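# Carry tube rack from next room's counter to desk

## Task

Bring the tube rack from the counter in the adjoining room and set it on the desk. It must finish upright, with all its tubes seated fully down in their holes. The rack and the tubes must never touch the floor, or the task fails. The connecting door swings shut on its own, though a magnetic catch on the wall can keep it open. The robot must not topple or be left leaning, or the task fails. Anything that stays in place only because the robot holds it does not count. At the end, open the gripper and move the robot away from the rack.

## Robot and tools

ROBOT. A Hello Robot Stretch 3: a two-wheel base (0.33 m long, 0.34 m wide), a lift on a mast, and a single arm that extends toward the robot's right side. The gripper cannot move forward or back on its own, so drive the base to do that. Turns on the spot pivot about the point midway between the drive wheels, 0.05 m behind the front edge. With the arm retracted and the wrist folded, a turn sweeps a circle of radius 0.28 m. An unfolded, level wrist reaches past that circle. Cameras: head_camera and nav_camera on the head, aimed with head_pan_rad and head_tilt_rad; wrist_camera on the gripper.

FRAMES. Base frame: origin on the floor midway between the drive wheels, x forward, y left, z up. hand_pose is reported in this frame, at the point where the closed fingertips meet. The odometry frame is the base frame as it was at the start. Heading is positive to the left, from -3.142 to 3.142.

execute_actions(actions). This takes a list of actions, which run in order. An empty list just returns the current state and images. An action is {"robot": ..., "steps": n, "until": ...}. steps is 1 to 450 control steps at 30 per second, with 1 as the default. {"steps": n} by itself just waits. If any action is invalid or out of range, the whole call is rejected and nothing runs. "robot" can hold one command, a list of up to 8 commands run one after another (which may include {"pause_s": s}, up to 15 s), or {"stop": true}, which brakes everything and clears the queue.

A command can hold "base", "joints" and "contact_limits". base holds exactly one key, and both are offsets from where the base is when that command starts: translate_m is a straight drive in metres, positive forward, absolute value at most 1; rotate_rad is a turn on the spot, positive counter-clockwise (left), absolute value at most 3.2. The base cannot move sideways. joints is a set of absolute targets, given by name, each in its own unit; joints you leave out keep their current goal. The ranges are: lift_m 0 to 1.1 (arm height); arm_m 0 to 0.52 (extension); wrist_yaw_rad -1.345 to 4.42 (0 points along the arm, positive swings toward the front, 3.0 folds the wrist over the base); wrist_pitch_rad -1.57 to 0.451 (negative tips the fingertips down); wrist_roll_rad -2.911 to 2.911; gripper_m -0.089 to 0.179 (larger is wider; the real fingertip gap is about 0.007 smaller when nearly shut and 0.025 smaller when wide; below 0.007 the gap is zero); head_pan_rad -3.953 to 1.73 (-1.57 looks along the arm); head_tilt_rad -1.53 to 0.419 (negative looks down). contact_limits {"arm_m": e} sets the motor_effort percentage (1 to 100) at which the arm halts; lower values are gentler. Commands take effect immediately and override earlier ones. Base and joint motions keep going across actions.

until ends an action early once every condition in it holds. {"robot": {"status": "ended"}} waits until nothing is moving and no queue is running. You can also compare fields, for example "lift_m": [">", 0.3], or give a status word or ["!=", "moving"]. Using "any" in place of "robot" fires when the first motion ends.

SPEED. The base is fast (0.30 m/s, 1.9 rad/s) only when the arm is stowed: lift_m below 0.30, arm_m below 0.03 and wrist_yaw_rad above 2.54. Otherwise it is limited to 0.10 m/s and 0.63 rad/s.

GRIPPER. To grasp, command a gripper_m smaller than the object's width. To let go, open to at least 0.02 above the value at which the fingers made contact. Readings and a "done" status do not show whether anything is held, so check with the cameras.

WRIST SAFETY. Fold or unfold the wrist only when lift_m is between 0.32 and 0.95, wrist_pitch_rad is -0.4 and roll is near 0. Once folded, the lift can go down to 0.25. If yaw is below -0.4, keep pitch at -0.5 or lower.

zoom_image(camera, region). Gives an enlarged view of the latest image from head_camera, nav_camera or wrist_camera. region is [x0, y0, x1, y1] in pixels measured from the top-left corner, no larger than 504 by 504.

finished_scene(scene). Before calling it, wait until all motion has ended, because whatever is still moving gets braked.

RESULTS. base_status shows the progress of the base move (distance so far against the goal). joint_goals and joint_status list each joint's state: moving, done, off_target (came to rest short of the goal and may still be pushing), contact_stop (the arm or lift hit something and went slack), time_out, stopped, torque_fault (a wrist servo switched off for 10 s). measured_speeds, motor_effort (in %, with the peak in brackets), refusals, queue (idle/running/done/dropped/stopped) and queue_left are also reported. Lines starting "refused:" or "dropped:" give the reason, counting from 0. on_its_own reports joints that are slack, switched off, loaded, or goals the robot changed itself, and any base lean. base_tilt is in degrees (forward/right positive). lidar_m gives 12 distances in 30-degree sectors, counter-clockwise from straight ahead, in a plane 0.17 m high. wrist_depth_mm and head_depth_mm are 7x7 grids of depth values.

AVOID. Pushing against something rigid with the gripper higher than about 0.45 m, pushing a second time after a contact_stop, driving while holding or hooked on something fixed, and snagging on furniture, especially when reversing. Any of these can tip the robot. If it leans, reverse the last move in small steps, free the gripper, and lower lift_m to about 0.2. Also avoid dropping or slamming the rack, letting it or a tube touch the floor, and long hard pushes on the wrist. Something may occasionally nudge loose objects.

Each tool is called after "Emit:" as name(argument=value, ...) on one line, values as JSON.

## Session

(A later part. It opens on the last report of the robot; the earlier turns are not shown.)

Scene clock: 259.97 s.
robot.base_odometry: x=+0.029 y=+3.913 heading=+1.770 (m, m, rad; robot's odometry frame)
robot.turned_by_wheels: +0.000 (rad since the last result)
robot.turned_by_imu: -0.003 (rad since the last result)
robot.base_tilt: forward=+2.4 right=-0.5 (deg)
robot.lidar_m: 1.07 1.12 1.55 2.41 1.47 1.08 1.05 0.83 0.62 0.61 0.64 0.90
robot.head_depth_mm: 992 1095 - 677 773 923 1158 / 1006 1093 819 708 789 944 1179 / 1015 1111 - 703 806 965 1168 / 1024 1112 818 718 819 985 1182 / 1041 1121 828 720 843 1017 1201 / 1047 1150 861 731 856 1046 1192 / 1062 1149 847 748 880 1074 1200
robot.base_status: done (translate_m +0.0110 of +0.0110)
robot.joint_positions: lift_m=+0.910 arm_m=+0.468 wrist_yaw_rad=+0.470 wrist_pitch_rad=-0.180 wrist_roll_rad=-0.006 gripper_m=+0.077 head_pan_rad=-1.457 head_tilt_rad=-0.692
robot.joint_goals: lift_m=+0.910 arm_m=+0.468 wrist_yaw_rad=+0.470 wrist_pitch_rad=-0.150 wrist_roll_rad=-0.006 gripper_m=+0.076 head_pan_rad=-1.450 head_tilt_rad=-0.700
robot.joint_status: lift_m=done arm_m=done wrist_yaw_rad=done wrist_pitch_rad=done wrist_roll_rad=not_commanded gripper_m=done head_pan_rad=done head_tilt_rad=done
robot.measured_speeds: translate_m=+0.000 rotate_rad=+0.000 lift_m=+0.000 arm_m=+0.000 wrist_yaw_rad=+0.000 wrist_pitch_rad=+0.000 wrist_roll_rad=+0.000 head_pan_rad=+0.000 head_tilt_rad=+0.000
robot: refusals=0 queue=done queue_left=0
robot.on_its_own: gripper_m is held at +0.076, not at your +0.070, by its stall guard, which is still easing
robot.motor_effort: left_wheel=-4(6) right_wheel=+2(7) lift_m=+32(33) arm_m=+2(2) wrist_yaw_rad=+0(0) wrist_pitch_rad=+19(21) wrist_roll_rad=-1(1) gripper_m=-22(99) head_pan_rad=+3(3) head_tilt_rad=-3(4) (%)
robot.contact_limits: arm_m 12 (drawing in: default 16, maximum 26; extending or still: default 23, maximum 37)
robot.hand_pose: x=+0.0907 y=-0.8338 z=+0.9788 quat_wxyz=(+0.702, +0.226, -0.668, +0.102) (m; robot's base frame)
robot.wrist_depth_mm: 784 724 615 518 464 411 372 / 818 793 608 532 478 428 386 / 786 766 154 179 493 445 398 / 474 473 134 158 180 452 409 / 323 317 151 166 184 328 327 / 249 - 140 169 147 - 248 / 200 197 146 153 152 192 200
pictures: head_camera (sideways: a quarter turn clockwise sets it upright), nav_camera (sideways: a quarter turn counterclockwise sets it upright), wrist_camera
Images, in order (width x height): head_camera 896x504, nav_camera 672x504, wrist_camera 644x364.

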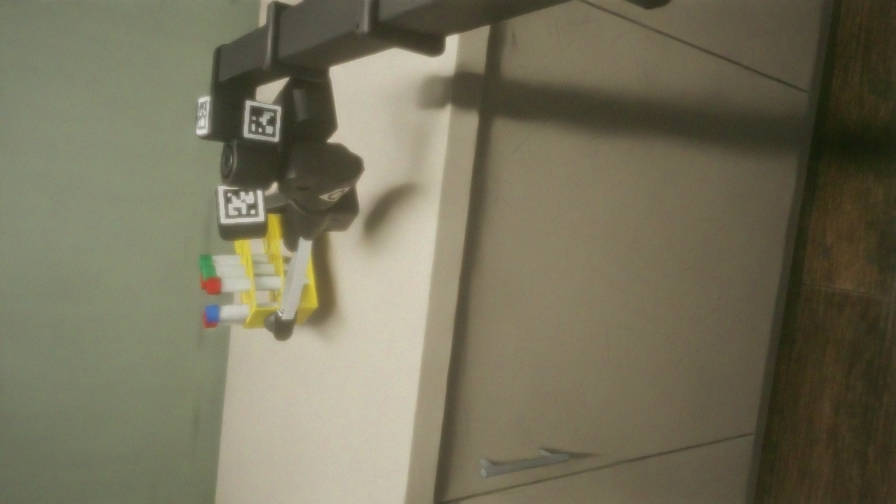

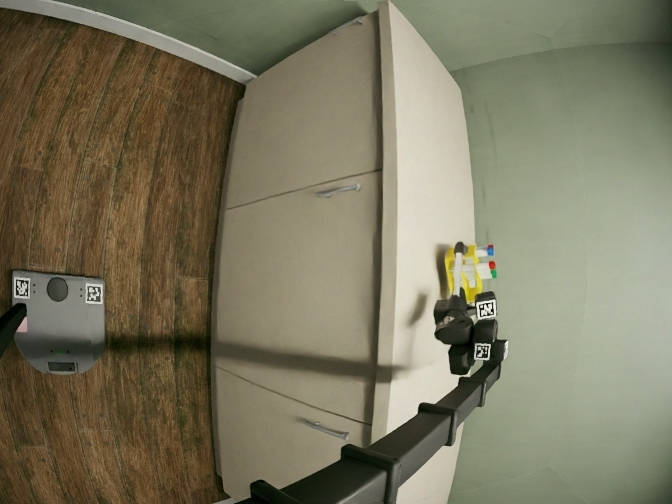

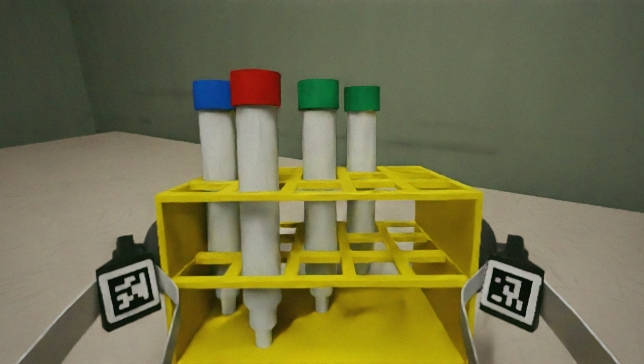

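Emit:
execute_actions(actions=[{"robot":[{"joints":{"gripper_m":0.09,"lift_m":0.95,"wrist_pitch_rad":-0.1}},{"joints":{"arm_m":0.02}},{"joints":{"wrist_yaw_rad":1.2,"head_pan_rad":-0.6,"head_tilt_rad":-1.0}},{"joints":{"wrist_yaw_rad":1.9}}],"steps":450,"until":{"robot":{"status":"ended"}}}])

Scene clock: 272.77 s.
robot.base_odometry: x=+0.029 y=+3.913 heading=+1.770 (m, m, rad; robot's odometry frame)
robot.turned_by_wheels: +0.000 (rad since the last result)
robot.turned_by_imu: -0.003 (rad since the last result)
robot.base_tilt: forward=+2.3 right=-0.4 (deg)
robot.lidar_m: 1.07 1.11 1.55 2.41 1.46 1.09 1.05 0.83 0.63 0.61 0.64 0.90
robot.head_depth_mm: 853 734 817 920 - - 1128 / 840 836 942 1077 - 1198 1118 / 867 961 1109 1320 1461 1226 1116 / 977 1135 1265 922 1402 1234 1112 / 1099 1285 333 330 1353 1223 1106 / 1031 1196 342 - 301 1219 1099 / 978 1107 - - - 1212 1098
robot.base_status: done (translate_m +0.0110 of +0.0110)
robot.joint_positions: lift_m=+0.950 arm_m=+0.020 wrist_yaw_rad=+1.898 wrist_pitch_rad=-0.136 wrist_roll_rad=-0.006 gripper_m=+0.091 head_pan_rad=-0.607 head_tilt_rad=-0.987
robot.joint_goals: lift_m=+0.950 arm_m=+0.020 wrist_yaw_rad=+1.900 wrist_pitch_rad=-0.100 wrist_roll_rad=-0.006 gripper_m=+0.090 head_pan_rad=-0.600 head_tilt_rad=-1.000
robot.joint_status: lift_m=done arm_m=done wrist_yaw_rad=done wrist_pitch_rad=done wrist_roll_rad=not_commanded gripper_m=done head_pan_rad=done head_tilt_rad=done
robot.measured_speeds: translate_m=+0.000 rotate_rad=+0.000 lift_m=+0.000 arm_m=+0.000 wrist_yaw_rad=+0.000 wrist_pitch_rad=+0.000 wrist_roll_rad=+0.000 head_pan_rad=+0.000 head_tilt_rad=+0.000
robot: refusals=0 queue=done queue_left=0
robot.motor_effort: left_wheel=-3(4) right_wheel=+2(2) lift_m=+32(33) arm_m=-2(5) wrist_yaw_rad=+2(1) wrist_pitch_rad=+22(26) wrist_roll_rad=-1(1) gripper_m=-18(23) head_pan_rad=+3(34) head_tilt_rad=-5(19) (%)
robot.hand_pose: x=+0.2160 y=-0.0848 z=+1.0298 quat_wxyz=(+0.452, +0.600, -0.370, +0.547) (m; robot's base frame)
robot.wrist_depth_mm: - - - 940 860 795 734 / - - - 968 912 814 748 / - - 156 185 915 872 790 / - - 134 158 186 888 824 / - - 152 171 183 899 833 / - - 141 168 148 - 866 / - - 146 153 152 - 917
pictures: head_camera (sideways: a quarter turn clockwise sets it upright), nav_camera (sideways: a quarter turn counterclockwise sets it upright), wrist_camera
Images, in order (width x height): head_camera 896x504, nav_camera 672x504, wrist_camera 644x364.

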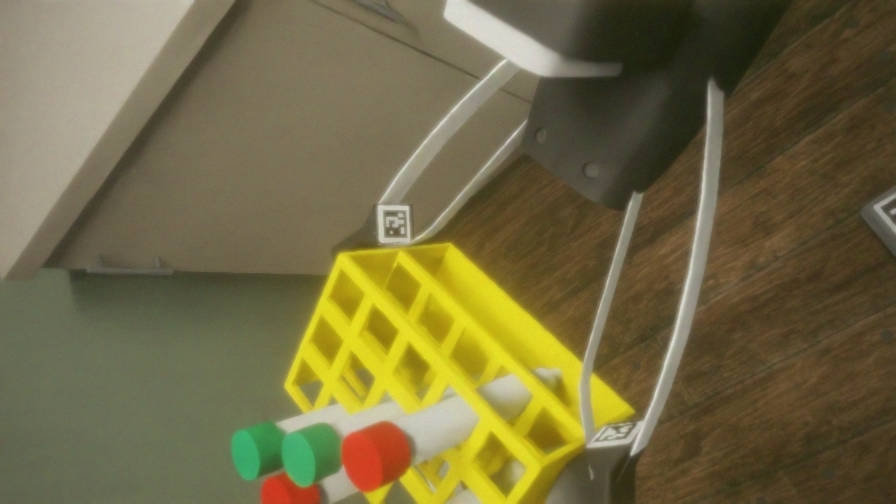

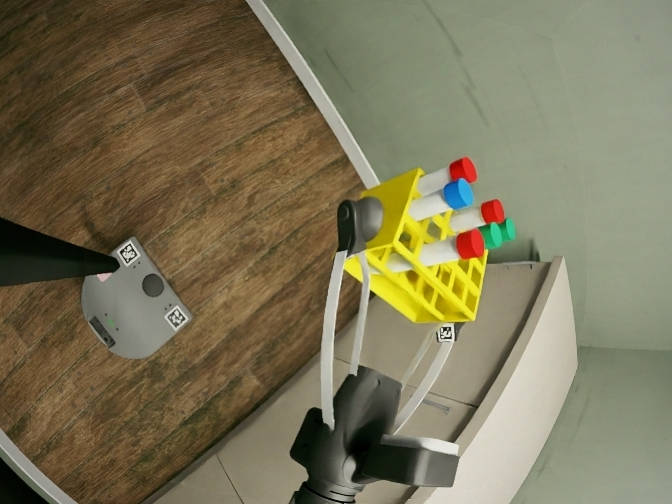

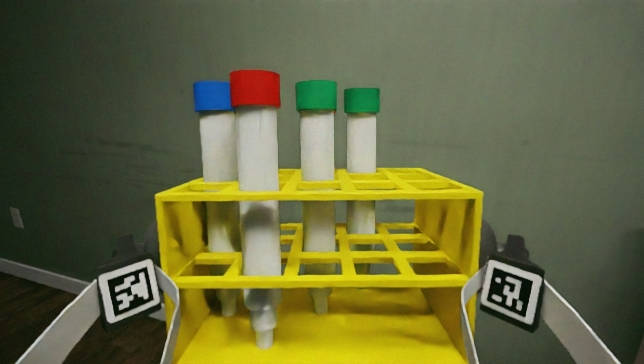

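Emit:
execute_actions(actions=[{"robot":[{"base":{"rotate_rad":1.57},"joints":{"head_pan_rad":0,"head_tilt_rad":-0.6}},{"base":{"translate_m":1.0}}],"steps":450,"until":{"robot":{"status":"ended"}}},{"robot":[{"base":{"translate_m":0.72}},{"base":{"rotate_rad":1.57}}],"steps":450,"until":{"robot":{"status":"ended"}}}])

Scene clock: 305.03 s.
robot.base_odometry: x=-1.657 y=+3.574 heading=-1.374 (m, m, rad; robot's odometry frame)
robot.turned_by_wheels: +3.140 (rad since the last result)
robot.turned_by_imu: +3.147 (rad since the last result)
robot.base_tilt: forward=+2.4 right=-0.4 (deg)
robot.lidar_m: 1.04 1.07 1.47 2.31 1.54 1.13 1.09 1.14 0.87 0.71 0.72 0.94
robot.head_depth_mm: 2350 2317 2276 2255 1950 313 301 / 3135 3341 3210 2556 2078 - - / 3187 3460 3685 2571 1936 297 - / 3152 3495 3698 2544 1953 1516 - / 3161 3462 3724 2510 1880 1501 1274 / 3072 971 1060 1168 1310 1443 1259 / 825 920 1022 1142 1298 1440 1246
robot.base_status: done (rotate_rad +1.5698 of +1.5700)
robot.joint_positions: lift_m=+0.950 arm_m=+0.020 wrist_yaw_rad=+1.899 wrist_pitch_rad=-0.136 wrist_roll_rad=-0.006 gripper_m=+0.091 head_pan_rad=-0.007 head_tilt_rad=-0.606
robot.joint_goals: lift_m=+0.950 arm_m=+0.020 wrist_yaw_rad=+1.900 wrist_pitch_rad=-0.100 wrist_roll_rad=-0.006 gripper_m=+0.090 head_pan_rad=+0.000 head_tilt_rad=-0.600
robot.joint_status: lift_m=done arm_m=done wrist_yaw_rad=done wrist_pitch_rad=done wrist_roll_rad=not_commanded gripper_m=done head_pan_rad=done head_tilt_rad=done
robot.measured_speeds: translate_m=+0.000 rotate_rad=+0.000 lift_m=+0.000 arm_m=+0.000 wrist_yaw_rad=+0.000 wrist_pitch_rad=+0.000 wrist_roll_rad=+0.000 head_pan_rad=+0.000 head_tilt_rad=+0.000
robot: refusals=0 queue=done queue_left=0
robot.motor_effort: left_wheel=-4(11) right_wheel=+3(5) lift_m=+31(31) arm_m=-1(2) wrist_yaw_rad=+1(1) wrist_pitch_rad=+22(22) wrist_roll_rad=-1(1) gripper_m=-18(18) head_pan_rad=+2(31) head_tilt_rad=+2(22) (%)
robot.hand_pose: x=+0.2159 y=-0.0846 z=+1.0298 quat_wxyz=(+0.451, +0.600, -0.370, +0.547) (m; robot's base frame)
robot.wrist_depth_mm: - - - 924 - - - / - - - 992 - - - / - - 155 185 - - - / - - 134 159 185 - - / - - 151 168 183 - - / - - 140 168 148 - - / - - 147 153 151 - 874
pictures: head_camera (sideways: a quarter turn clockwise sets it upright), nav_camera (sideways: a quarter turn counterclockwise sets it upright), wrist_camera
Images, in order (width x height): head_camera 896x504, nav_camera 672x504, wrist_camera 644x364.

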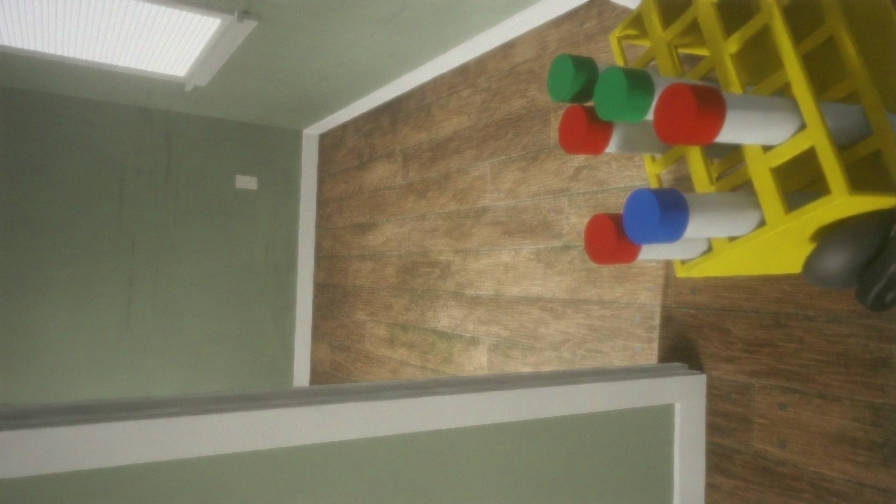

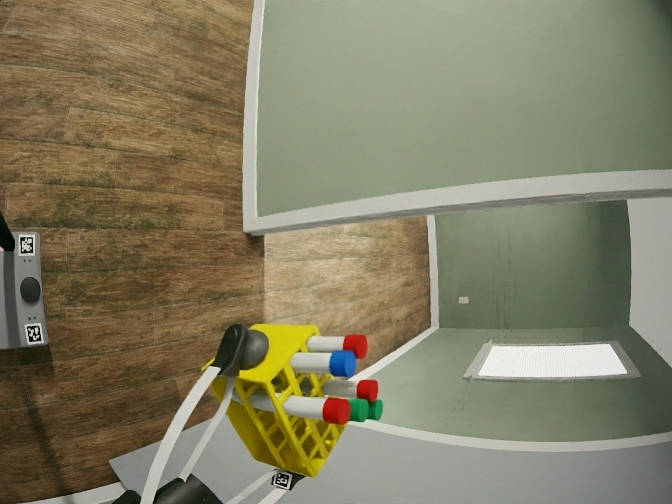

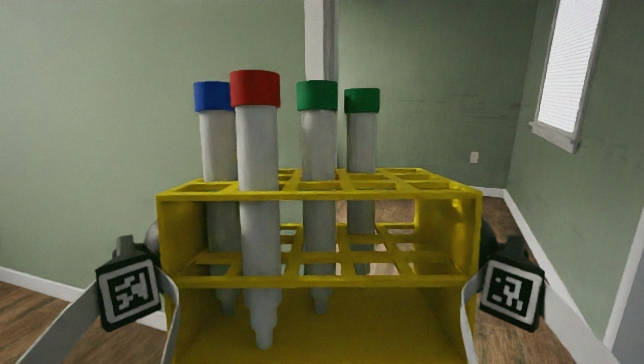

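Emit:
execute_actions(actions=[{"robot":[{"base":{"rotate_rad":-0.13}},{"base":{"translate_m":0.6}},{"base":{"rotate_rad":0.13},"joints":{"head_tilt_rad":-1.0}}],"steps":450,"until":{"robot":{"status":"ended"}}}])

Scene clock: 318.67 s.
robot.base_odometry: x=-1.617 y=+2.976 heading=-1.374 (m, m, rad; robot's odometry frame)
robot.turned_by_wheels: +0.000 (rad since the last result)
robot.turned_by_imu: -0.001 (rad since the last result)
robot.base_tilt: forward=+2.5 right=-0.5 (deg)
robot.lidar_m: 3.05 0.51 0.63 1.78 2.37 1.75 1.68 1.07 0.62 0.59 0.60 1.09
robot.head_depth_mm: 2180 2163 1074 335 1345 1258 1118 / 2746 2318 - - 326 1258 1118 / 2707 2313 1963 319 315 1241 1120 / 2745 2287 1941 1574 1340 1235 1112 / 2771 2253 1874 1593 1381 1232 1107 / 2693 2242 1846 1589 1386 1228 1101 / 2710 2221 1845 1542 965 1183 1097
robot.base_status: done (rotate_rad +0.1298 of +0.1300)
robot.joint_positions: lift_m=+0.950 arm_m=+0.020 wrist_yaw_rad=+1.899 wrist_pitch_rad=-0.136 wrist_roll_rad=-0.006 gripper_m=+0.091 head_pan_rad=-0.007 head_tilt_rad=-0.988
robot.joint_goals: lift_m=+0.950 arm_m=+0.020 wrist_yaw_rad=+1.900 wrist_pitch_rad=-0.100 wrist_roll_rad=-0.006 gripper_m=+0.090 head_pan_rad=+0.000 head_tilt_rad=-1.000
robot.joint_status: lift_m=done arm_m=done wrist_yaw_rad=done wrist_pitch_rad=done wrist_roll_rad=not_commanded gripper_m=done head_pan_rad=done head_tilt_rad=done
robot.measured_speeds: translate_m=+0.000 rotate_rad=+0.000 lift_m=+0.000 arm_m=+0.000 wrist_yaw_rad=+0.000 wrist_pitch_rad=+0.000 wrist_roll_rad=+0.000 head_pan_rad=+0.000 head_tilt_rad=+0.000
robot: refusals=0 queue=done queue_left=0
robot.motor_effort: left_wheel=-4(10) right_wheel=+3(5) lift_m=+31(31) arm_m=-2(2) wrist_yaw_rad=+1(1) wrist_pitch_rad=+22(22) wrist_roll_rad=-1(1) gripper_m=-19(19) head_pan_rad=+3(3) head_tilt_rad=-5(22) (%)
robot.hand_pose: x=+0.2159 y=-0.0846 z=+1.0298 quat_wxyz=(+0.451, +0.600, -0.370, +0.547) (m; robot's base frame)
robot.wrist_depth_mm: 478 446 - - - - - / 511 464 530 - - - - / 534 484 155 185 - - - / 580 508 134 158 186 - - / 628 514 151 168 184 - - / 686 - 140 169 148 - - / 781 627 146 153 152 - -
pictures: head_camera (sideways: a quarter turn clockwise sets it upright), nav_camera (sideways: a quarter turn counterclockwise sets it upright), wrist_camera
Images, in order (width x height): head_camera 896x504, nav_camera 672x504, wrist_camera 644x364.

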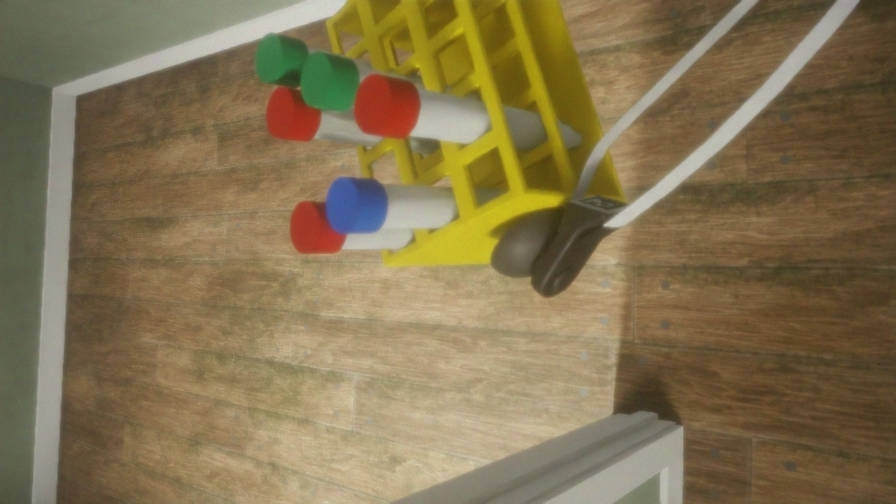

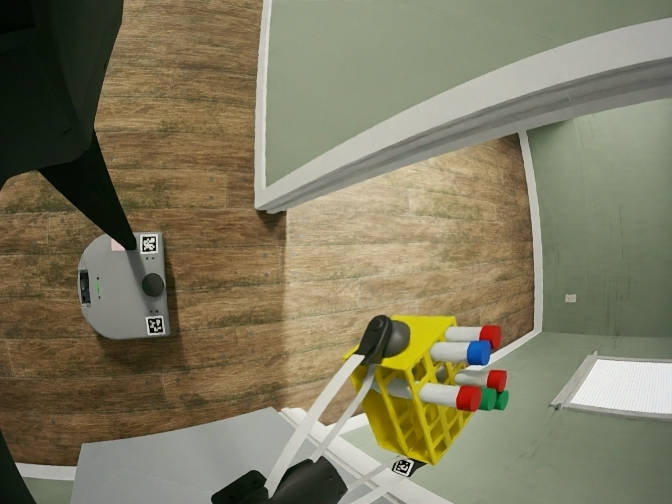

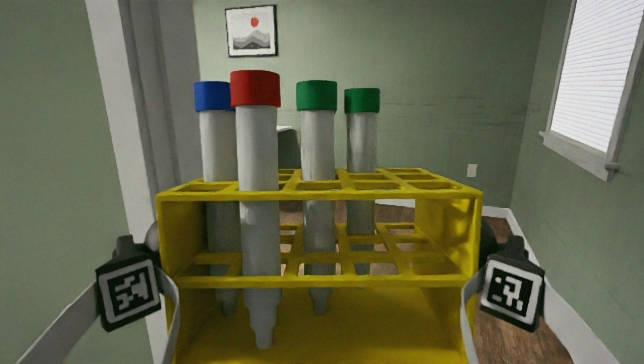

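Emit:
execute_actions(actions=[{"robot":[{"base":{"rotate_rad":-0.07}},{"base":{"translate_m":0.55}}],"steps":450,"until":{"robot":{"status":"ended"}}}])

Scene clock: 328.57 s.
robot.base_odometry: x=-1.547 y=+2.430 heading=-1.444 (m, m, rad; robot's odometry frame)
robot.turned_by_wheels: -0.070 (rad since the last result)
robot.turned_by_imu: -0.071 (rad since the last result)
robot.base_tilt: forward=+2.3 right=-0.6 (deg)
robot.lidar_m: 2.33 2.52 3.21 0.29 0.29 2.35 2.23 0.85 0.56 0.54 0.75 0.98
robot.head_depth_mm: 1703 1755 1574 336 1350 1257 1109 / 2265 2193 - - 318 1245 1118 / 2371 2285 1949 319 315 1239 1117 / 2365 2272 1908 1554 1351 1233 1116 / 2344 2249 1868 1598 1386 1233 1106 / 2331 2238 1862 1591 1374 1228 1101 / 2301 2217 1830 1589 1383 1212 1094
robot.base_status: done (translate_m +0.5500 of +0.5500)
robot.joint_positions: lift_m=+0.950 arm_m=+0.020 wrist_yaw_rad=+1.899 wrist_pitch_rad=-0.136 wrist_roll_rad=-0.006 gripper_m=+0.091 head_pan_rad=-0.007 head_tilt_rad=-0.988
robot.joint_goals: lift_m=+0.950 arm_m=+0.020 wrist_yaw_rad=+1.900 wrist_pitch_rad=-0.100 wrist_roll_rad=-0.006 gripper_m=+0.090 head_pan_rad=+0.000 head_tilt_rad=-1.000
robot.joint_status: lift_m=done arm_m=done wrist_yaw_rad=done wrist_pitch_rad=done wrist_roll_rad=not_commanded gripper_m=done head_pan_rad=done head_tilt_rad=done
robot.measured_speeds: translate_m=+0.000 rotate_rad=+0.000 lift_m=+0.000 arm_m=+0.000 wrist_yaw_rad=+0.000 wrist_pitch_rad=+0.000 wrist_roll_rad=+0.000 head_pan_rad=+0.000 head_tilt_rad=+0.000
robot: refusals=0 queue=done queue_left=0
robot.motor_effort: left_wheel=+4(11) right_wheel=-3(3) lift_m=+31(31) arm_m=-2(1) wrist_yaw_rad=+1(1) wrist_pitch_rad=+22(22) wrist_roll_rad=-1(1) gripper_m=-18(19) head_pan_rad=+3(3) head_tilt_rad=-4(4) (%)
robot.hand_pose: x=+0.2159 y=-0.0846 z=+1.0298 quat_wxyz=(+0.451, +0.600, -0.370, +0.547) (m; robot's base frame)
robot.wrist_depth_mm: - - - - - - - / - - - - - - - / - - 155 181 - - - / - - 134 159 185 - - / - - 152 167 184 - - / - - 141 168 148 - - / - - 147 153 152 - 914
pictures: head_camera (sideways: a quarter turn clockwise sets it upright), nav_camera (sideways: a quarter turn counterclockwise sets it upright), wrist_camera
Images, in order (width x height): head_camera 896x504, nav_camera 672x504, wrist_camera 644x364.

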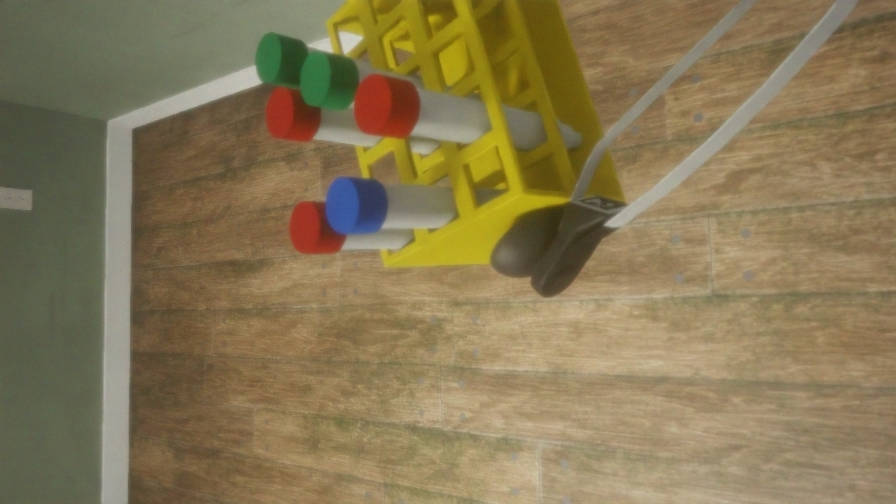

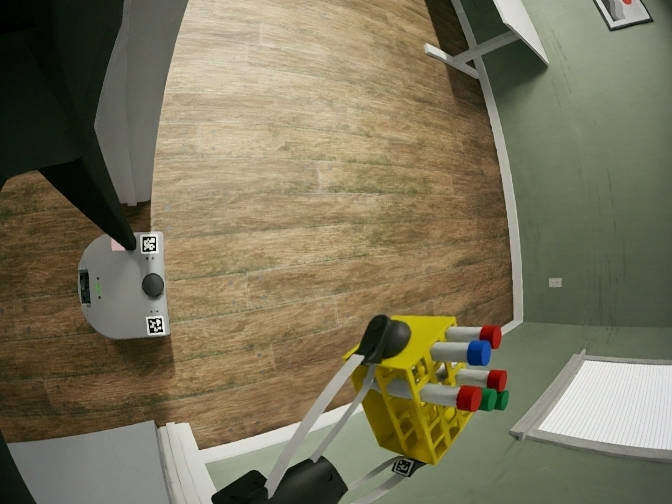

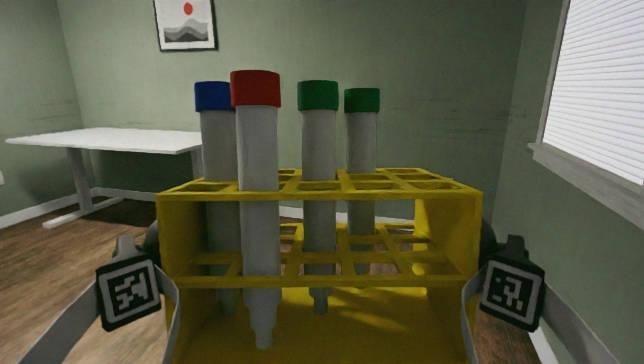

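Emit:
execute_actions(actions=[{"robot":{"base":{"translate_m":1.0}},"steps":450,"until":{"robot":{"status":"ended"}}},{"robot":[{"base":{"translate_m":0.12}},{"base":{"rotate_rad":1.64},"joints":{"head_pan_rad":-1.0,"head_tilt_rad":-0.7}},{"base":{"translate_m":1.0}}],"steps":450,"until":{"robot":{"status":"ended"}}}])

Scene clock: 358.50 s.
robot.base_odometry: x=-0.522 y=+1.495 heading=+0.196 (m, m, rad; robot's odometry frame)
robot.turned_by_wheels: +1.640 (rad since the last result)
robot.turned_by_imu: +1.645 (rad since the last result)
robot.base_tilt: forward=+2.9 right=-0.4 (deg)
robot.lidar_m: 2.20 1.53 1.13 1.09 1.13 1.62 1.56 1.62 1.48 1.43 1.14 2.05
robot.head_depth_mm: 1223 1331 1454 1617 1716 1443 - / 1282 1406 1537 1753 1750 1439 - / 1355 1500 1375 1901 1780 - - / 1439 1600 1284 1410 1628 - - / 1530 1704 1264 1060 1704 1439 - / 1652 1784 1266 1980 1723 1397 1202 / 1764 1879 1242 2087 1713 316 1185
robot.base_status: moving (translate_m +0.9004 of +1.0000)
robot.joint_positions: lift_m=+0.950 arm_m=+0.020 wrist_yaw_rad=+1.899 wrist_pitch_rad=-0.136 wrist_roll_rad=-0.006 gripper_m=+0.091 head_pan_rad=-0.993 head_tilt_rad=-0.705
robot.joint_goals: lift_m=+0.950 arm_m=+0.020 wrist_yaw_rad=+1.900 wrist_pitch_rad=-0.100 wrist_roll_rad=-0.006 gripper_m=+0.090 head_pan_rad=-1.000 head_tilt_rad=-0.700
robot.joint_status: lift_m=done arm_m=done wrist_yaw_rad=done wrist_pitch_rad=done wrist_roll_rad=not_commanded gripper_m=done head_pan_rad=done head_tilt_rad=done
robot.measured_speeds: translate_m=+0.100 rotate_rad=+0.000 lift_m=+0.000 arm_m=+0.000 wrist_yaw_rad=+0.000 wrist_pitch_rad=+0.000 wrist_roll_rad=+0.000 head_pan_rad=+0.000 head_tilt_rad=+0.000
robot: refusals=0 queue=running queue_left=0
robot.motor_effort: left_wheel=-1(10) right_wheel=+3(6) lift_m=+31(31) arm_m=-1(2) wrist_yaw_rad=+0(0) wrist_pitch_rad=+22(22) wrist_roll_rad=-1(0) gripper_m=-17(19) head_pan_rad=-2(34) head_tilt_rad=+2(19) (%)
robot.hand_pose: x=+0.2159 y=-0.0846 z=+1.0298 quat_wxyz=(+0.451, +0.600, -0.370, +0.547) (m; robot's base frame)
robot.wrist_depth_mm: - - - - - - - / - - - - - - - / - - 155 185 - - - / - - 134 158 185 - - / - - 152 168 185 - - / - - 140 168 148 - - / - - 146 153 152 - -
pictures: head_camera (sideways: a quarter turn clockwise sets it upright), nav_camera (sideways: a quarter turn counterclockwise sets it upright), wrist_camera
Images, in order (width x height): head_camera 896x504, nav_camera 672x504, wrist_camera 644x364.

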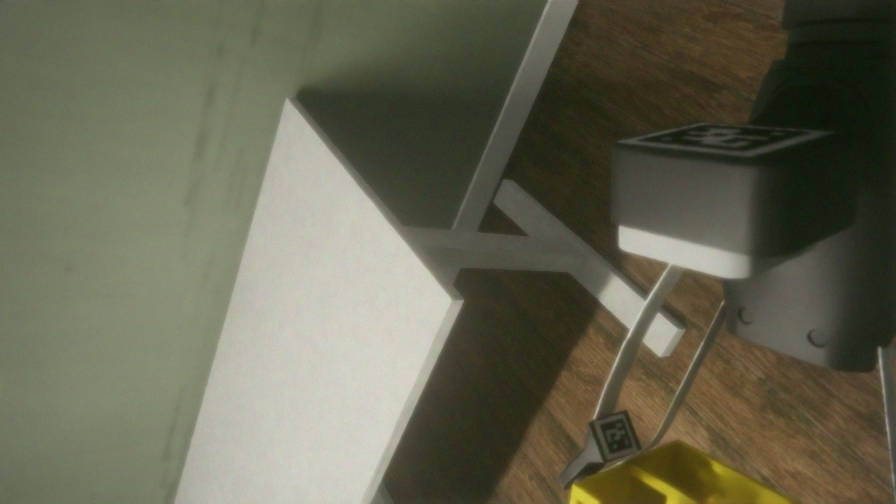

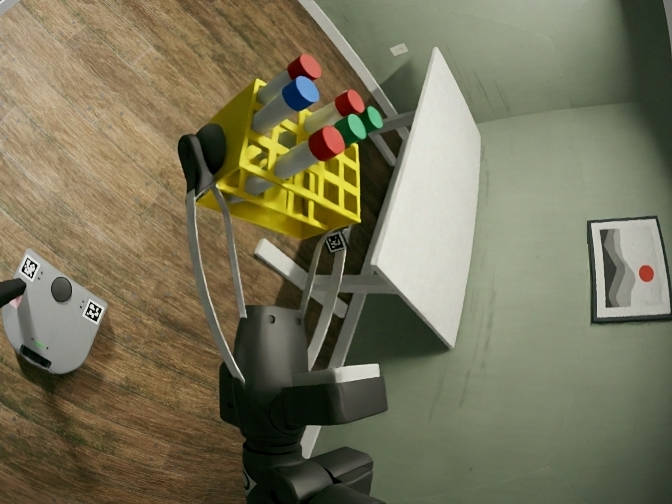

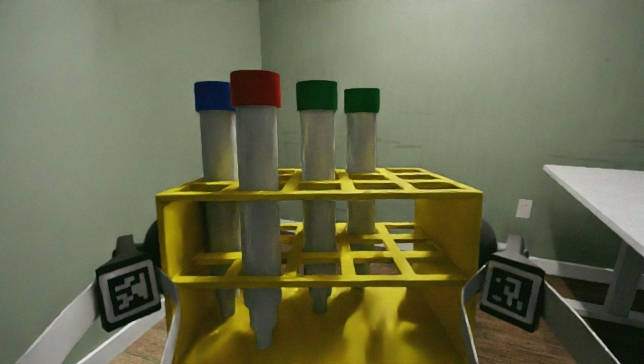

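Emit:
execute_actions(actions=[{"robot":{"base":{"translate_m":0.45},"joints":{"head_pan_rad":-1.4,"head_tilt_rad":-0.7}},"steps":450,"until":{"robot":{"status":"ended"}}}])

Scene clock: 374.10 s.
robot.base_odometry: x=+0.017 y=+1.602 heading=+0.196 (m, m, rad; robot's odometry frame)
robot.turned_by_wheels: +0.000 (rad since the last result)
robot.turned_by_imu: +0.000 (rad since the last result)
robot.base_tilt: forward=+2.3 right=-0.5 (deg)
robot.lidar_m: 1.66 1.51 1.12 1.08 1.13 2.18 2.10 2.02 1.49 0.99 1.50 1.62
robot.head_depth_mm: 1173 1292 1463 1647 - - 1197 / 1197 1328 1439 1611 - - 1173 / 1214 1342 1312 957 - - 1158 / 1227 1366 1301 949 1619 1449 - / 1251 1407 1275 936 1686 1484 - / 1280 1430 1261 934 1739 - - / 1291 1456 1247 961 1672 - -
robot.base_status: done (translate_m +0.4500 of +0.4500)
robot.joint_positions: lift_m=+0.950 arm_m=+0.020 wrist_yaw_rad=+1.899 wrist_pitch_rad=-0.136 wrist_roll_rad=-0.006 gripper_m=+0.091 head_pan_rad=-1.393 head_tilt_rad=-0.705
robot.joint_goals: lift_m=+0.950 arm_m=+0.020 wrist_yaw_rad=+1.900 wrist_pitch_rad=-0.100 wrist_roll_rad=-0.006 gripper_m=+0.090 head_pan_rad=-1.400 head_tilt_rad=-0.700
robot.joint_status: lift_m=done arm_m=done wrist_yaw_rad=done wrist_pitch_rad=done wrist_roll_rad=not_commanded gripper_m=done head_pan_rad=done head_tilt_rad=done
robot.measured_speeds: translate_m=+0.000 rotate_rad=+0.000 lift_m=+0.000 arm_m=+0.000 wrist_yaw_rad=+0.000 wrist_pitch_rad=+0.000 wrist_roll_rad=+0.000 head_pan_rad=+0.000 head_tilt_rad=+0.000
robot: refusals=0 queue=done queue_left=0
robot.motor_effort: left_wheel=-5(6) right_wheel=+2(5) lift_m=+31(31) arm_m=-1(2) wrist_yaw_rad=+2(1) wrist_pitch_rad=+22(22) wrist_roll_rad=+0(1) gripper_m=-19(19) head_pan_rad=-3(26) head_tilt_rad=+2(2) (%)
robot.hand_pose: x=+0.2159 y=-0.0846 z=+1.0298 quat_wxyz=(+0.451, +0.600, -0.370, +0.547) (m; robot's base frame)
robot.wrist_depth_mm: - - - - - - - / - - - - - - - / - - 155 185 - - - / - - 134 159 186 - - / - - 151 169 184 - - / - - 141 169 148 - - / - - 146 152 152 - -
pictures: head_camera (sideways: a quarter turn clockwise sets it upright), nav_camera (sideways: a quarter turn counterclockwise sets it upright), wrist_camera
Images, in order (width x height): head_camera 896x504, nav_camera 672x504, wrist_camera 644x364.

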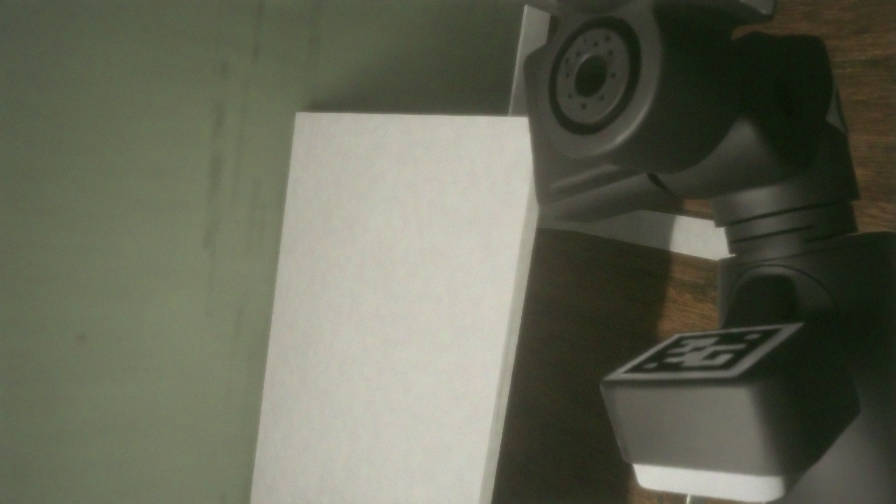

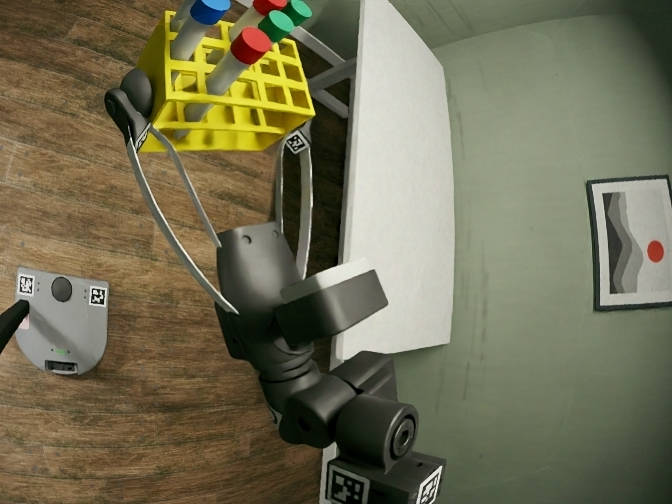

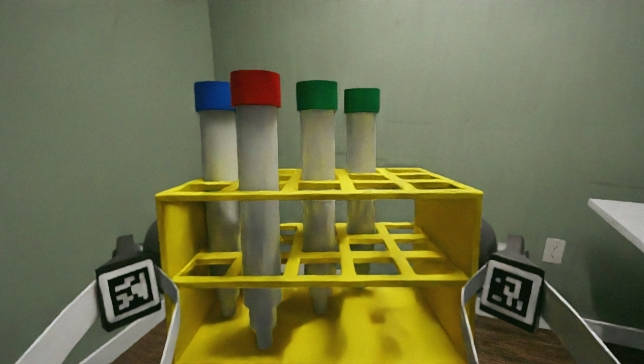

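Emit:
execute_actions(actions=[{"robot":[{"base":{"translate_m":0.3},"joints":{"wrist_yaw_rad":0.0,"head_pan_rad":-1.57}},{"joints":{"arm_m":0.36,"lift_m":0.8,"wrist_pitch_rad":-0.12}}],"steps":450,"until":{"robot":{"status":"ended"}}}])

Scene clock: 386.53 s.
robot.base_odometry: x=+0.312 y=+1.660 heading=+0.196 (m, m, rad; robot's odometry frame)
robot.turned_by_wheels: +0.000 (rad since the last result)
robot.turned_by_imu: -0.002 (rad since the last result)
robot.base_tilt: forward=+2.4 right=-0.6 (deg)
robot.lidar_m: 1.36 1.42 1.12 1.08 1.12 1.56 2.40 2.02 1.03 1.01 1.40 1.41
robot.head_depth_mm: 1214 1345 1506 975 1653 - - / 1215 1349 1316 1029 - 1389 1188 / 1217 1357 1378 - 1569 1388 1208 / 1213 1356 1305 - 1666 1414 1204 / 1218 1357 1282 938 1659 1412 1196 / 1221 1359 1256 930 1648 1393 1194 / 1216 1361 1241 925 1634 1387 1194
robot.base_status: done (translate_m +0.3000 of +0.3000)
robot.joint_positions: lift_m=+0.800 arm_m=+0.360 wrist_yaw_rad=+0.001 wrist_pitch_rad=-0.153 wrist_roll_rad=-0.006 gripper_m=+0.091 head_pan_rad=-1.563 head_tilt_rad=-0.705
robot.joint_goals: lift_m=+0.800 arm_m=+0.360 wrist_yaw_rad=+0.000 wrist_pitch_rad=-0.120 wrist_roll_rad=-0.006 gripper_m=+0.090 head_pan_rad=-1.570 head_tilt_rad=-0.700
robot.joint_status: lift_m=done arm_m=done wrist_yaw_rad=done wrist_pitch_rad=done wrist_roll_rad=not_commanded gripper_m=done head_pan_rad=done head_tilt_rad=done
robot.measured_speeds: translate_m=+0.000 rotate_rad=+0.000 lift_m=+0.000 arm_m=+0.000 wrist_yaw_rad=+0.000 wrist_pitch_rad=+0.000 wrist_roll_rad=+0.000 head_pan_rad=+0.000 head_tilt_rad=+0.000
robot: refusals=0 queue=done queue_left=0
robot.motor_effort: left_wheel=-5(7) right_wheel=+2(6) lift_m=+23(32) arm_m=+3(5) wrist_yaw_rad=-1(3) wrist_pitch_rad=+20(23) wrist_roll_rad=-1(1) gripper_m=-19(19) head_pan_rad=-3(18) head_tilt_rad=+2(2) (%)
robot.hand_pose: x=-0.0213 y=-0.7543 z=+0.8761 quat_wxyz=(+0.708, +0.055, -0.703, -0.054) (m; robot's base frame)
robot.wrist_depth_mm: 758 761 761 746 749 733 737 / 817 795 762 764 764 762 768 / 843 834 155 180 807 812 793 / 779 792 134 159 187 835 858 / 520 505 152 167 184 524 888 / 393 - 140 168 147 - 396 / 317 309 147 153 153 309 316
pictures: head_camera (sideways: a quarter turn clockwise sets it upright), nav_camera (sideways: a quarter turn counterclockwise sets it upright), wrist_camera
Images, in order (width x height): head_camera 896x504, nav_camera 672x504, wrist_camera 644x364.

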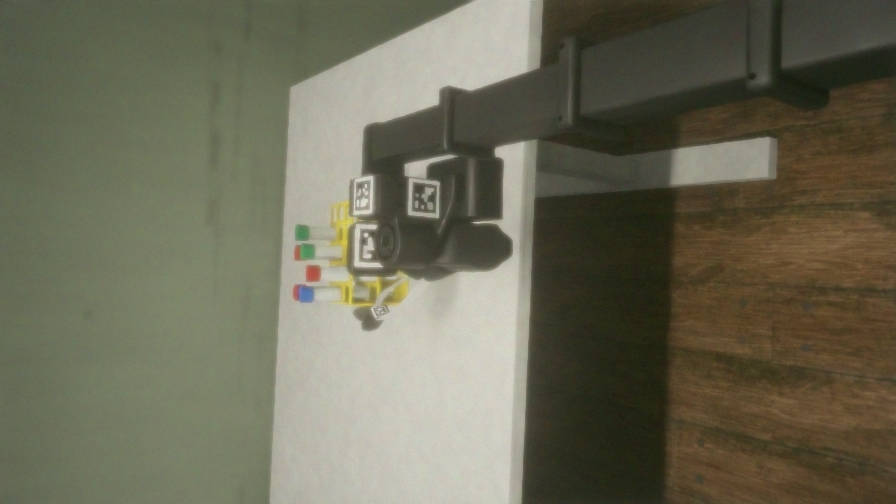

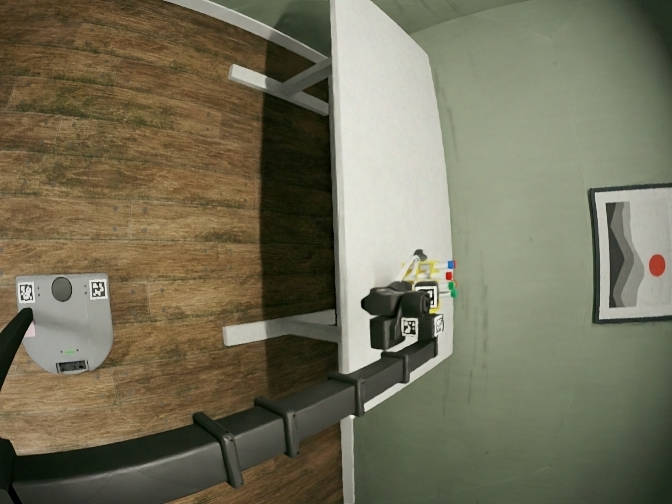

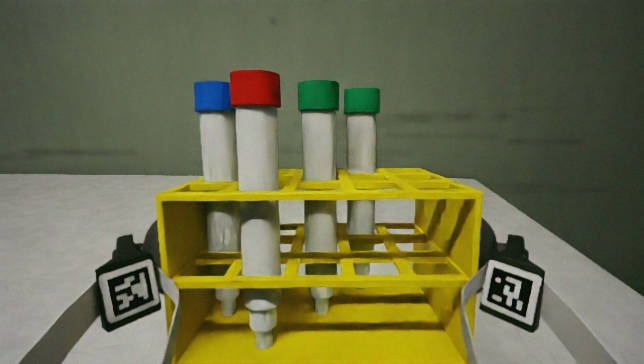

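Emit:
execute_actions(actions=[{"robot":{"joints":{"lift_m":0.73}},"steps":200,"until":{"robot":{"status":"ended"}}}])

Scene clock: 390.00 s.
robot.base_odometry: x=+0.312 y=+1.660 heading=+0.196 (m, m, rad; robot's odometry frame)
robot.turned_by_wheels: +0.000 (rad since the last result)
robot.turned_by_imu: -0.001 (rad since the last result)
robot.base_tilt: forward=+2.4 right=-0.5 (deg)
robot.lidar_m: 1.36 1.42 1.11 1.08 1.12 1.56 2.40 2.02 1.02 1.01 1.40 1.40
robot.head_depth_mm: 1216 1355 1503 973 1637 1443 1279 / 1210 1361 1315 984 1690 - - / 1220 1351 1302 1038 1573 1388 1210 / 1215 1362 1294 835 1646 1413 1204 / 1215 1358 1276 909 1644 1415 1198 / 1222 1366 1262 932 1625 1400 1195 / 1218 1366 1240 924 1624 1393 1196
robot.base_status: done (translate_m +0.3000 of +0.3000)
robot.joint_positions: lift_m=+0.730 arm_m=+0.360 wrist_yaw_rad=+0.001 wrist_pitch_rad=-0.153 wrist_roll_rad=-0.006 gripper_m=+0.091 head_pan_rad=-1.563 head_tilt_rad=-0.705
robot.joint_goals: lift_m=+0.730 arm_m=+0.360 wrist_yaw_rad=+0.000 wrist_pitch_rad=-0.120 wrist_roll_rad=-0.006 gripper_m=+0.090 head_pan_rad=-1.570 head_tilt_rad=-0.700
robot.joint_status: lift_m=done arm_m=done wrist_yaw_rad=done wrist_pitch_rad=done wrist_roll_rad=not_commanded gripper_m=done head_pan_rad=done head_tilt_rad=done
robot.measured_speeds: translate_m=+0.000 rotate_rad=+0.000 lift_m=+0.000 arm_m=+0.000 wrist_yaw_rad=+0.000 wrist_pitch_rad=+0.000 wrist_roll_rad=+0.000 head_pan_rad=+0.000 head_tilt_rad=+0.000
robot: refusals=0 queue=done queue_left=0
robot.motor_effort: left_wheel=-5(5) right_wheel=+3(2) lift_m=+23(23) arm_m=+3(3) wrist_yaw_rad=-1(1) wrist_pitch_rad=+20(20) wrist_roll_rad=-1(1) gripper_m=-19(18) head_pan_rad=-2(3) head_tilt_rad=+2(2) (%)
robot.hand_pose: x=-0.0213 y=-0.7543 z=+0.8061 quat_wxyz=(+0.708, +0.055, -0.703, -0.054) (m; robot's base frame)
robot.wrist_depth_mm: 757 744 753 755 748 733 750 / 811 794 778 776 775 775 777 / 804 822 155 181 803 821 809 / 553 558 134 159 185 566 831 / 372 362 151 166 183 374 377 / 279 - 140 168 147 - 281 / 224 218 146 153 152 222 226
pictures: head_camera (sideways: a quarter turn clockwise sets it upright), nav_camera (sideways: a quarter turn counterclockwise sets it upright), wrist_camera
Images, in order (width x height): head_camera 896x504, nav_camera 672x504, wrist_camera 644x364.

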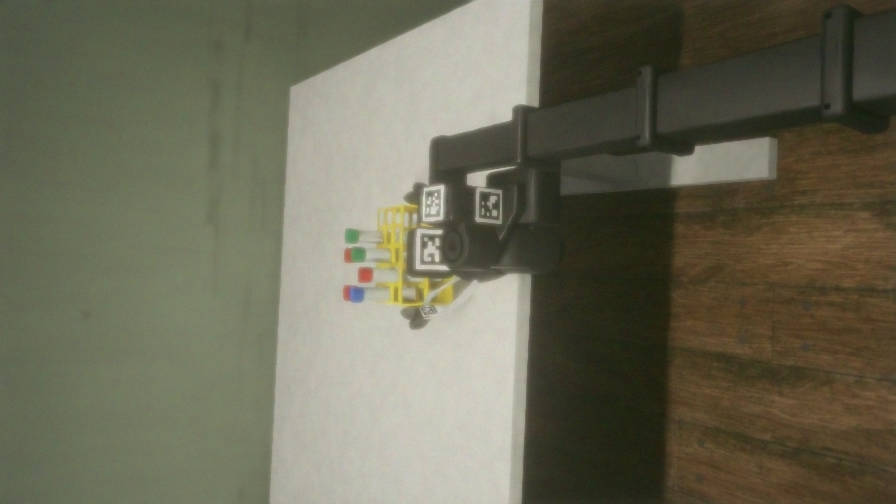

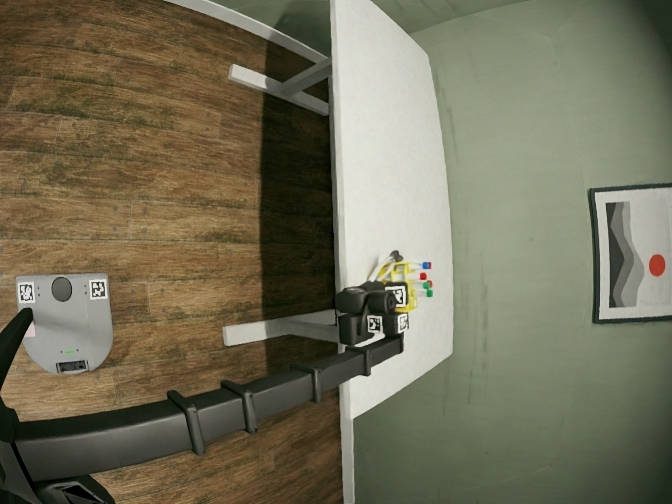

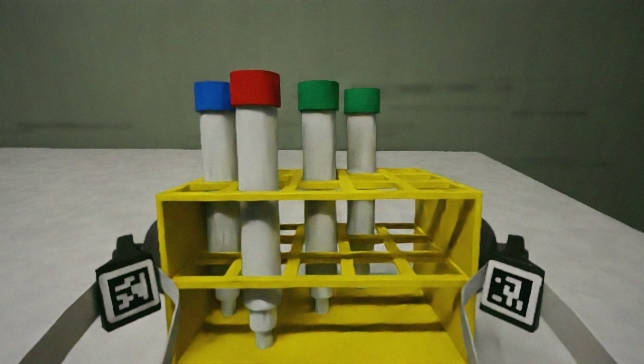

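Emit:
execute_actions(actions=[{"robot":{"joints":{"lift_m":0.70}},"steps":200,"until":{"robot":{"status":"ended"}}}])

Scene clock: 394.40 s.
robot.base_odometry: x=+0.312 y=+1.660 heading=+0.196 (m, m, rad; robot's odometry frame)
robot.turned_by_wheels: +0.000 (rad since the last result)
robot.turned_by_imu: -0.001 (rad since the last result)
robot.base_tilt: forward=+2.4 right=-0.5 (deg)
robot.lidar_m: 1.36 1.42 1.12 1.08 1.12 1.55 2.40 2.02 1.02 1.01 1.40 1.41
robot.head_depth_mm: 1214 1350 1496 980 1645 1439 1251 / 1218 1354 1326 963 1682 - - / 1217 1351 1308 1019 1547 1388 1208 / 1214 1365 1295 861 1622 1418 1203 / 1220 1355 1272 908 1649 1401 1200 / 1224 1363 1254 931 1624 1412 1195 / 1218 1358 1248 923 1617 1391 1198
robot.base_status: done (translate_m +0.3000 of +0.3000)
robot.joint_positions: lift_m=+0.700 arm_m=+0.360 wrist_yaw_rad=+0.001 wrist_pitch_rad=-0.153 wrist_roll_rad=-0.006 gripper_m=+0.091 head_pan_rad=-1.563 head_tilt_rad=-0.705
robot.joint_goals: lift_m=+0.700 arm_m=+0.360 wrist_yaw_rad=+0.000 wrist_pitch_rad=-0.120 wrist_roll_rad=-0.006 gripper_m=+0.090 head_pan_rad=-1.570 head_tilt_rad=-0.700
robot.joint_status: lift_m=done arm_m=done wrist_yaw_rad=done wrist_pitch_rad=done wrist_roll_rad=not_commanded gripper_m=done head_pan_rad=done head_tilt_rad=done
robot.measured_speeds: translate_m=+0.000 rotate_rad=+0.000 lift_m=+0.000 arm_m=+0.000 wrist_yaw_rad=+0.000 wrist_pitch_rad=+0.000 wrist_roll_rad=+0.000 head_pan_rad=+0.000 head_tilt_rad=+0.000
robot: refusals=0 queue=done queue_left=0
robot.motor_effort: left_wheel=-4(5) right_wheel=+2(2) lift_m=+23(23) arm_m=+2(3) wrist_yaw_rad=-1(1) wrist_pitch_rad=+20(20) wrist_roll_rad=-1(1) gripper_m=-19(18) head_pan_rad=-3(3) head_tilt_rad=+1(2) (%)
robot.hand_pose: x=-0.0213 y=-0.7543 z=+0.7761 quat_wxyz=(+0.708, +0.055, -0.703, -0.054) (m; robot's base frame)
robot.wrist_depth_mm: 764 745 758 743 739 738 728 / 793 788 770 784 778 762 753 / 823 814 155 181 800 791 799 / 462 463 134 159 186 462 824 / 307 298 151 166 185 306 307 / 230 - 140 168 148 - 231 / 185 180 146 153 152 182 187
pictures: head_camera (sideways: a quarter turn clockwise sets it upright), nav_camera (sideways: a quarter turn counterclockwise sets it upright), wrist_camera
Images, in order (width x height): head_camera 896x504, nav_camera 672x504, wrist_camera 644x364.

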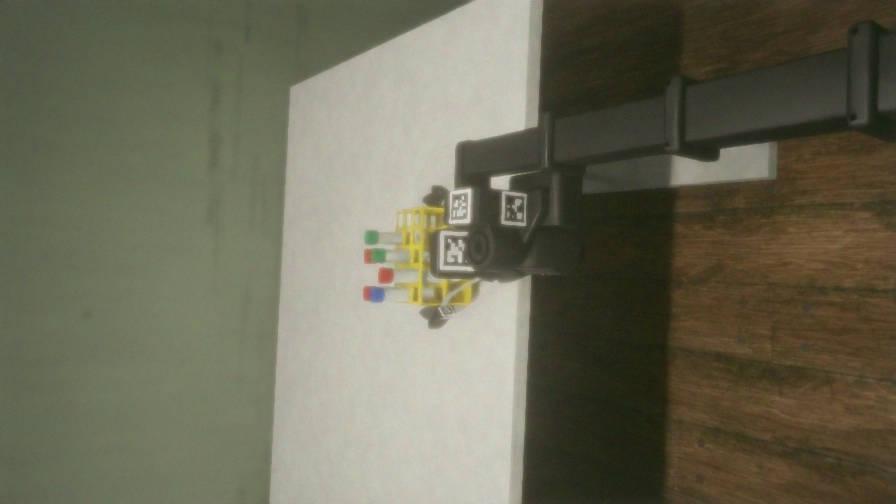

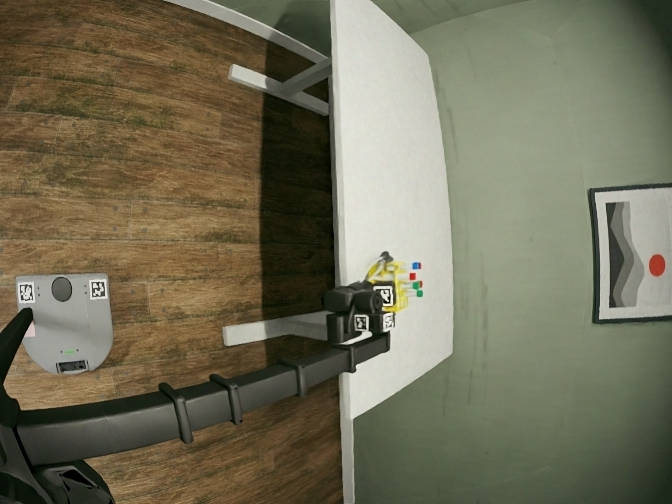

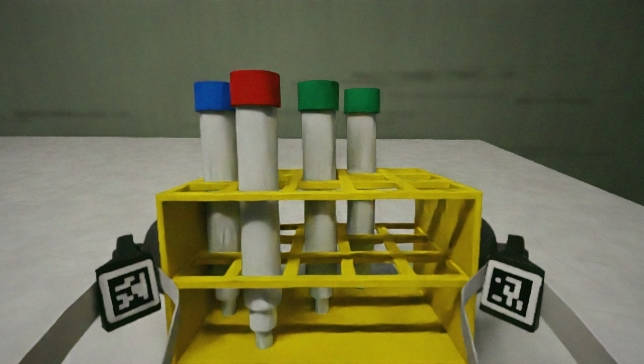

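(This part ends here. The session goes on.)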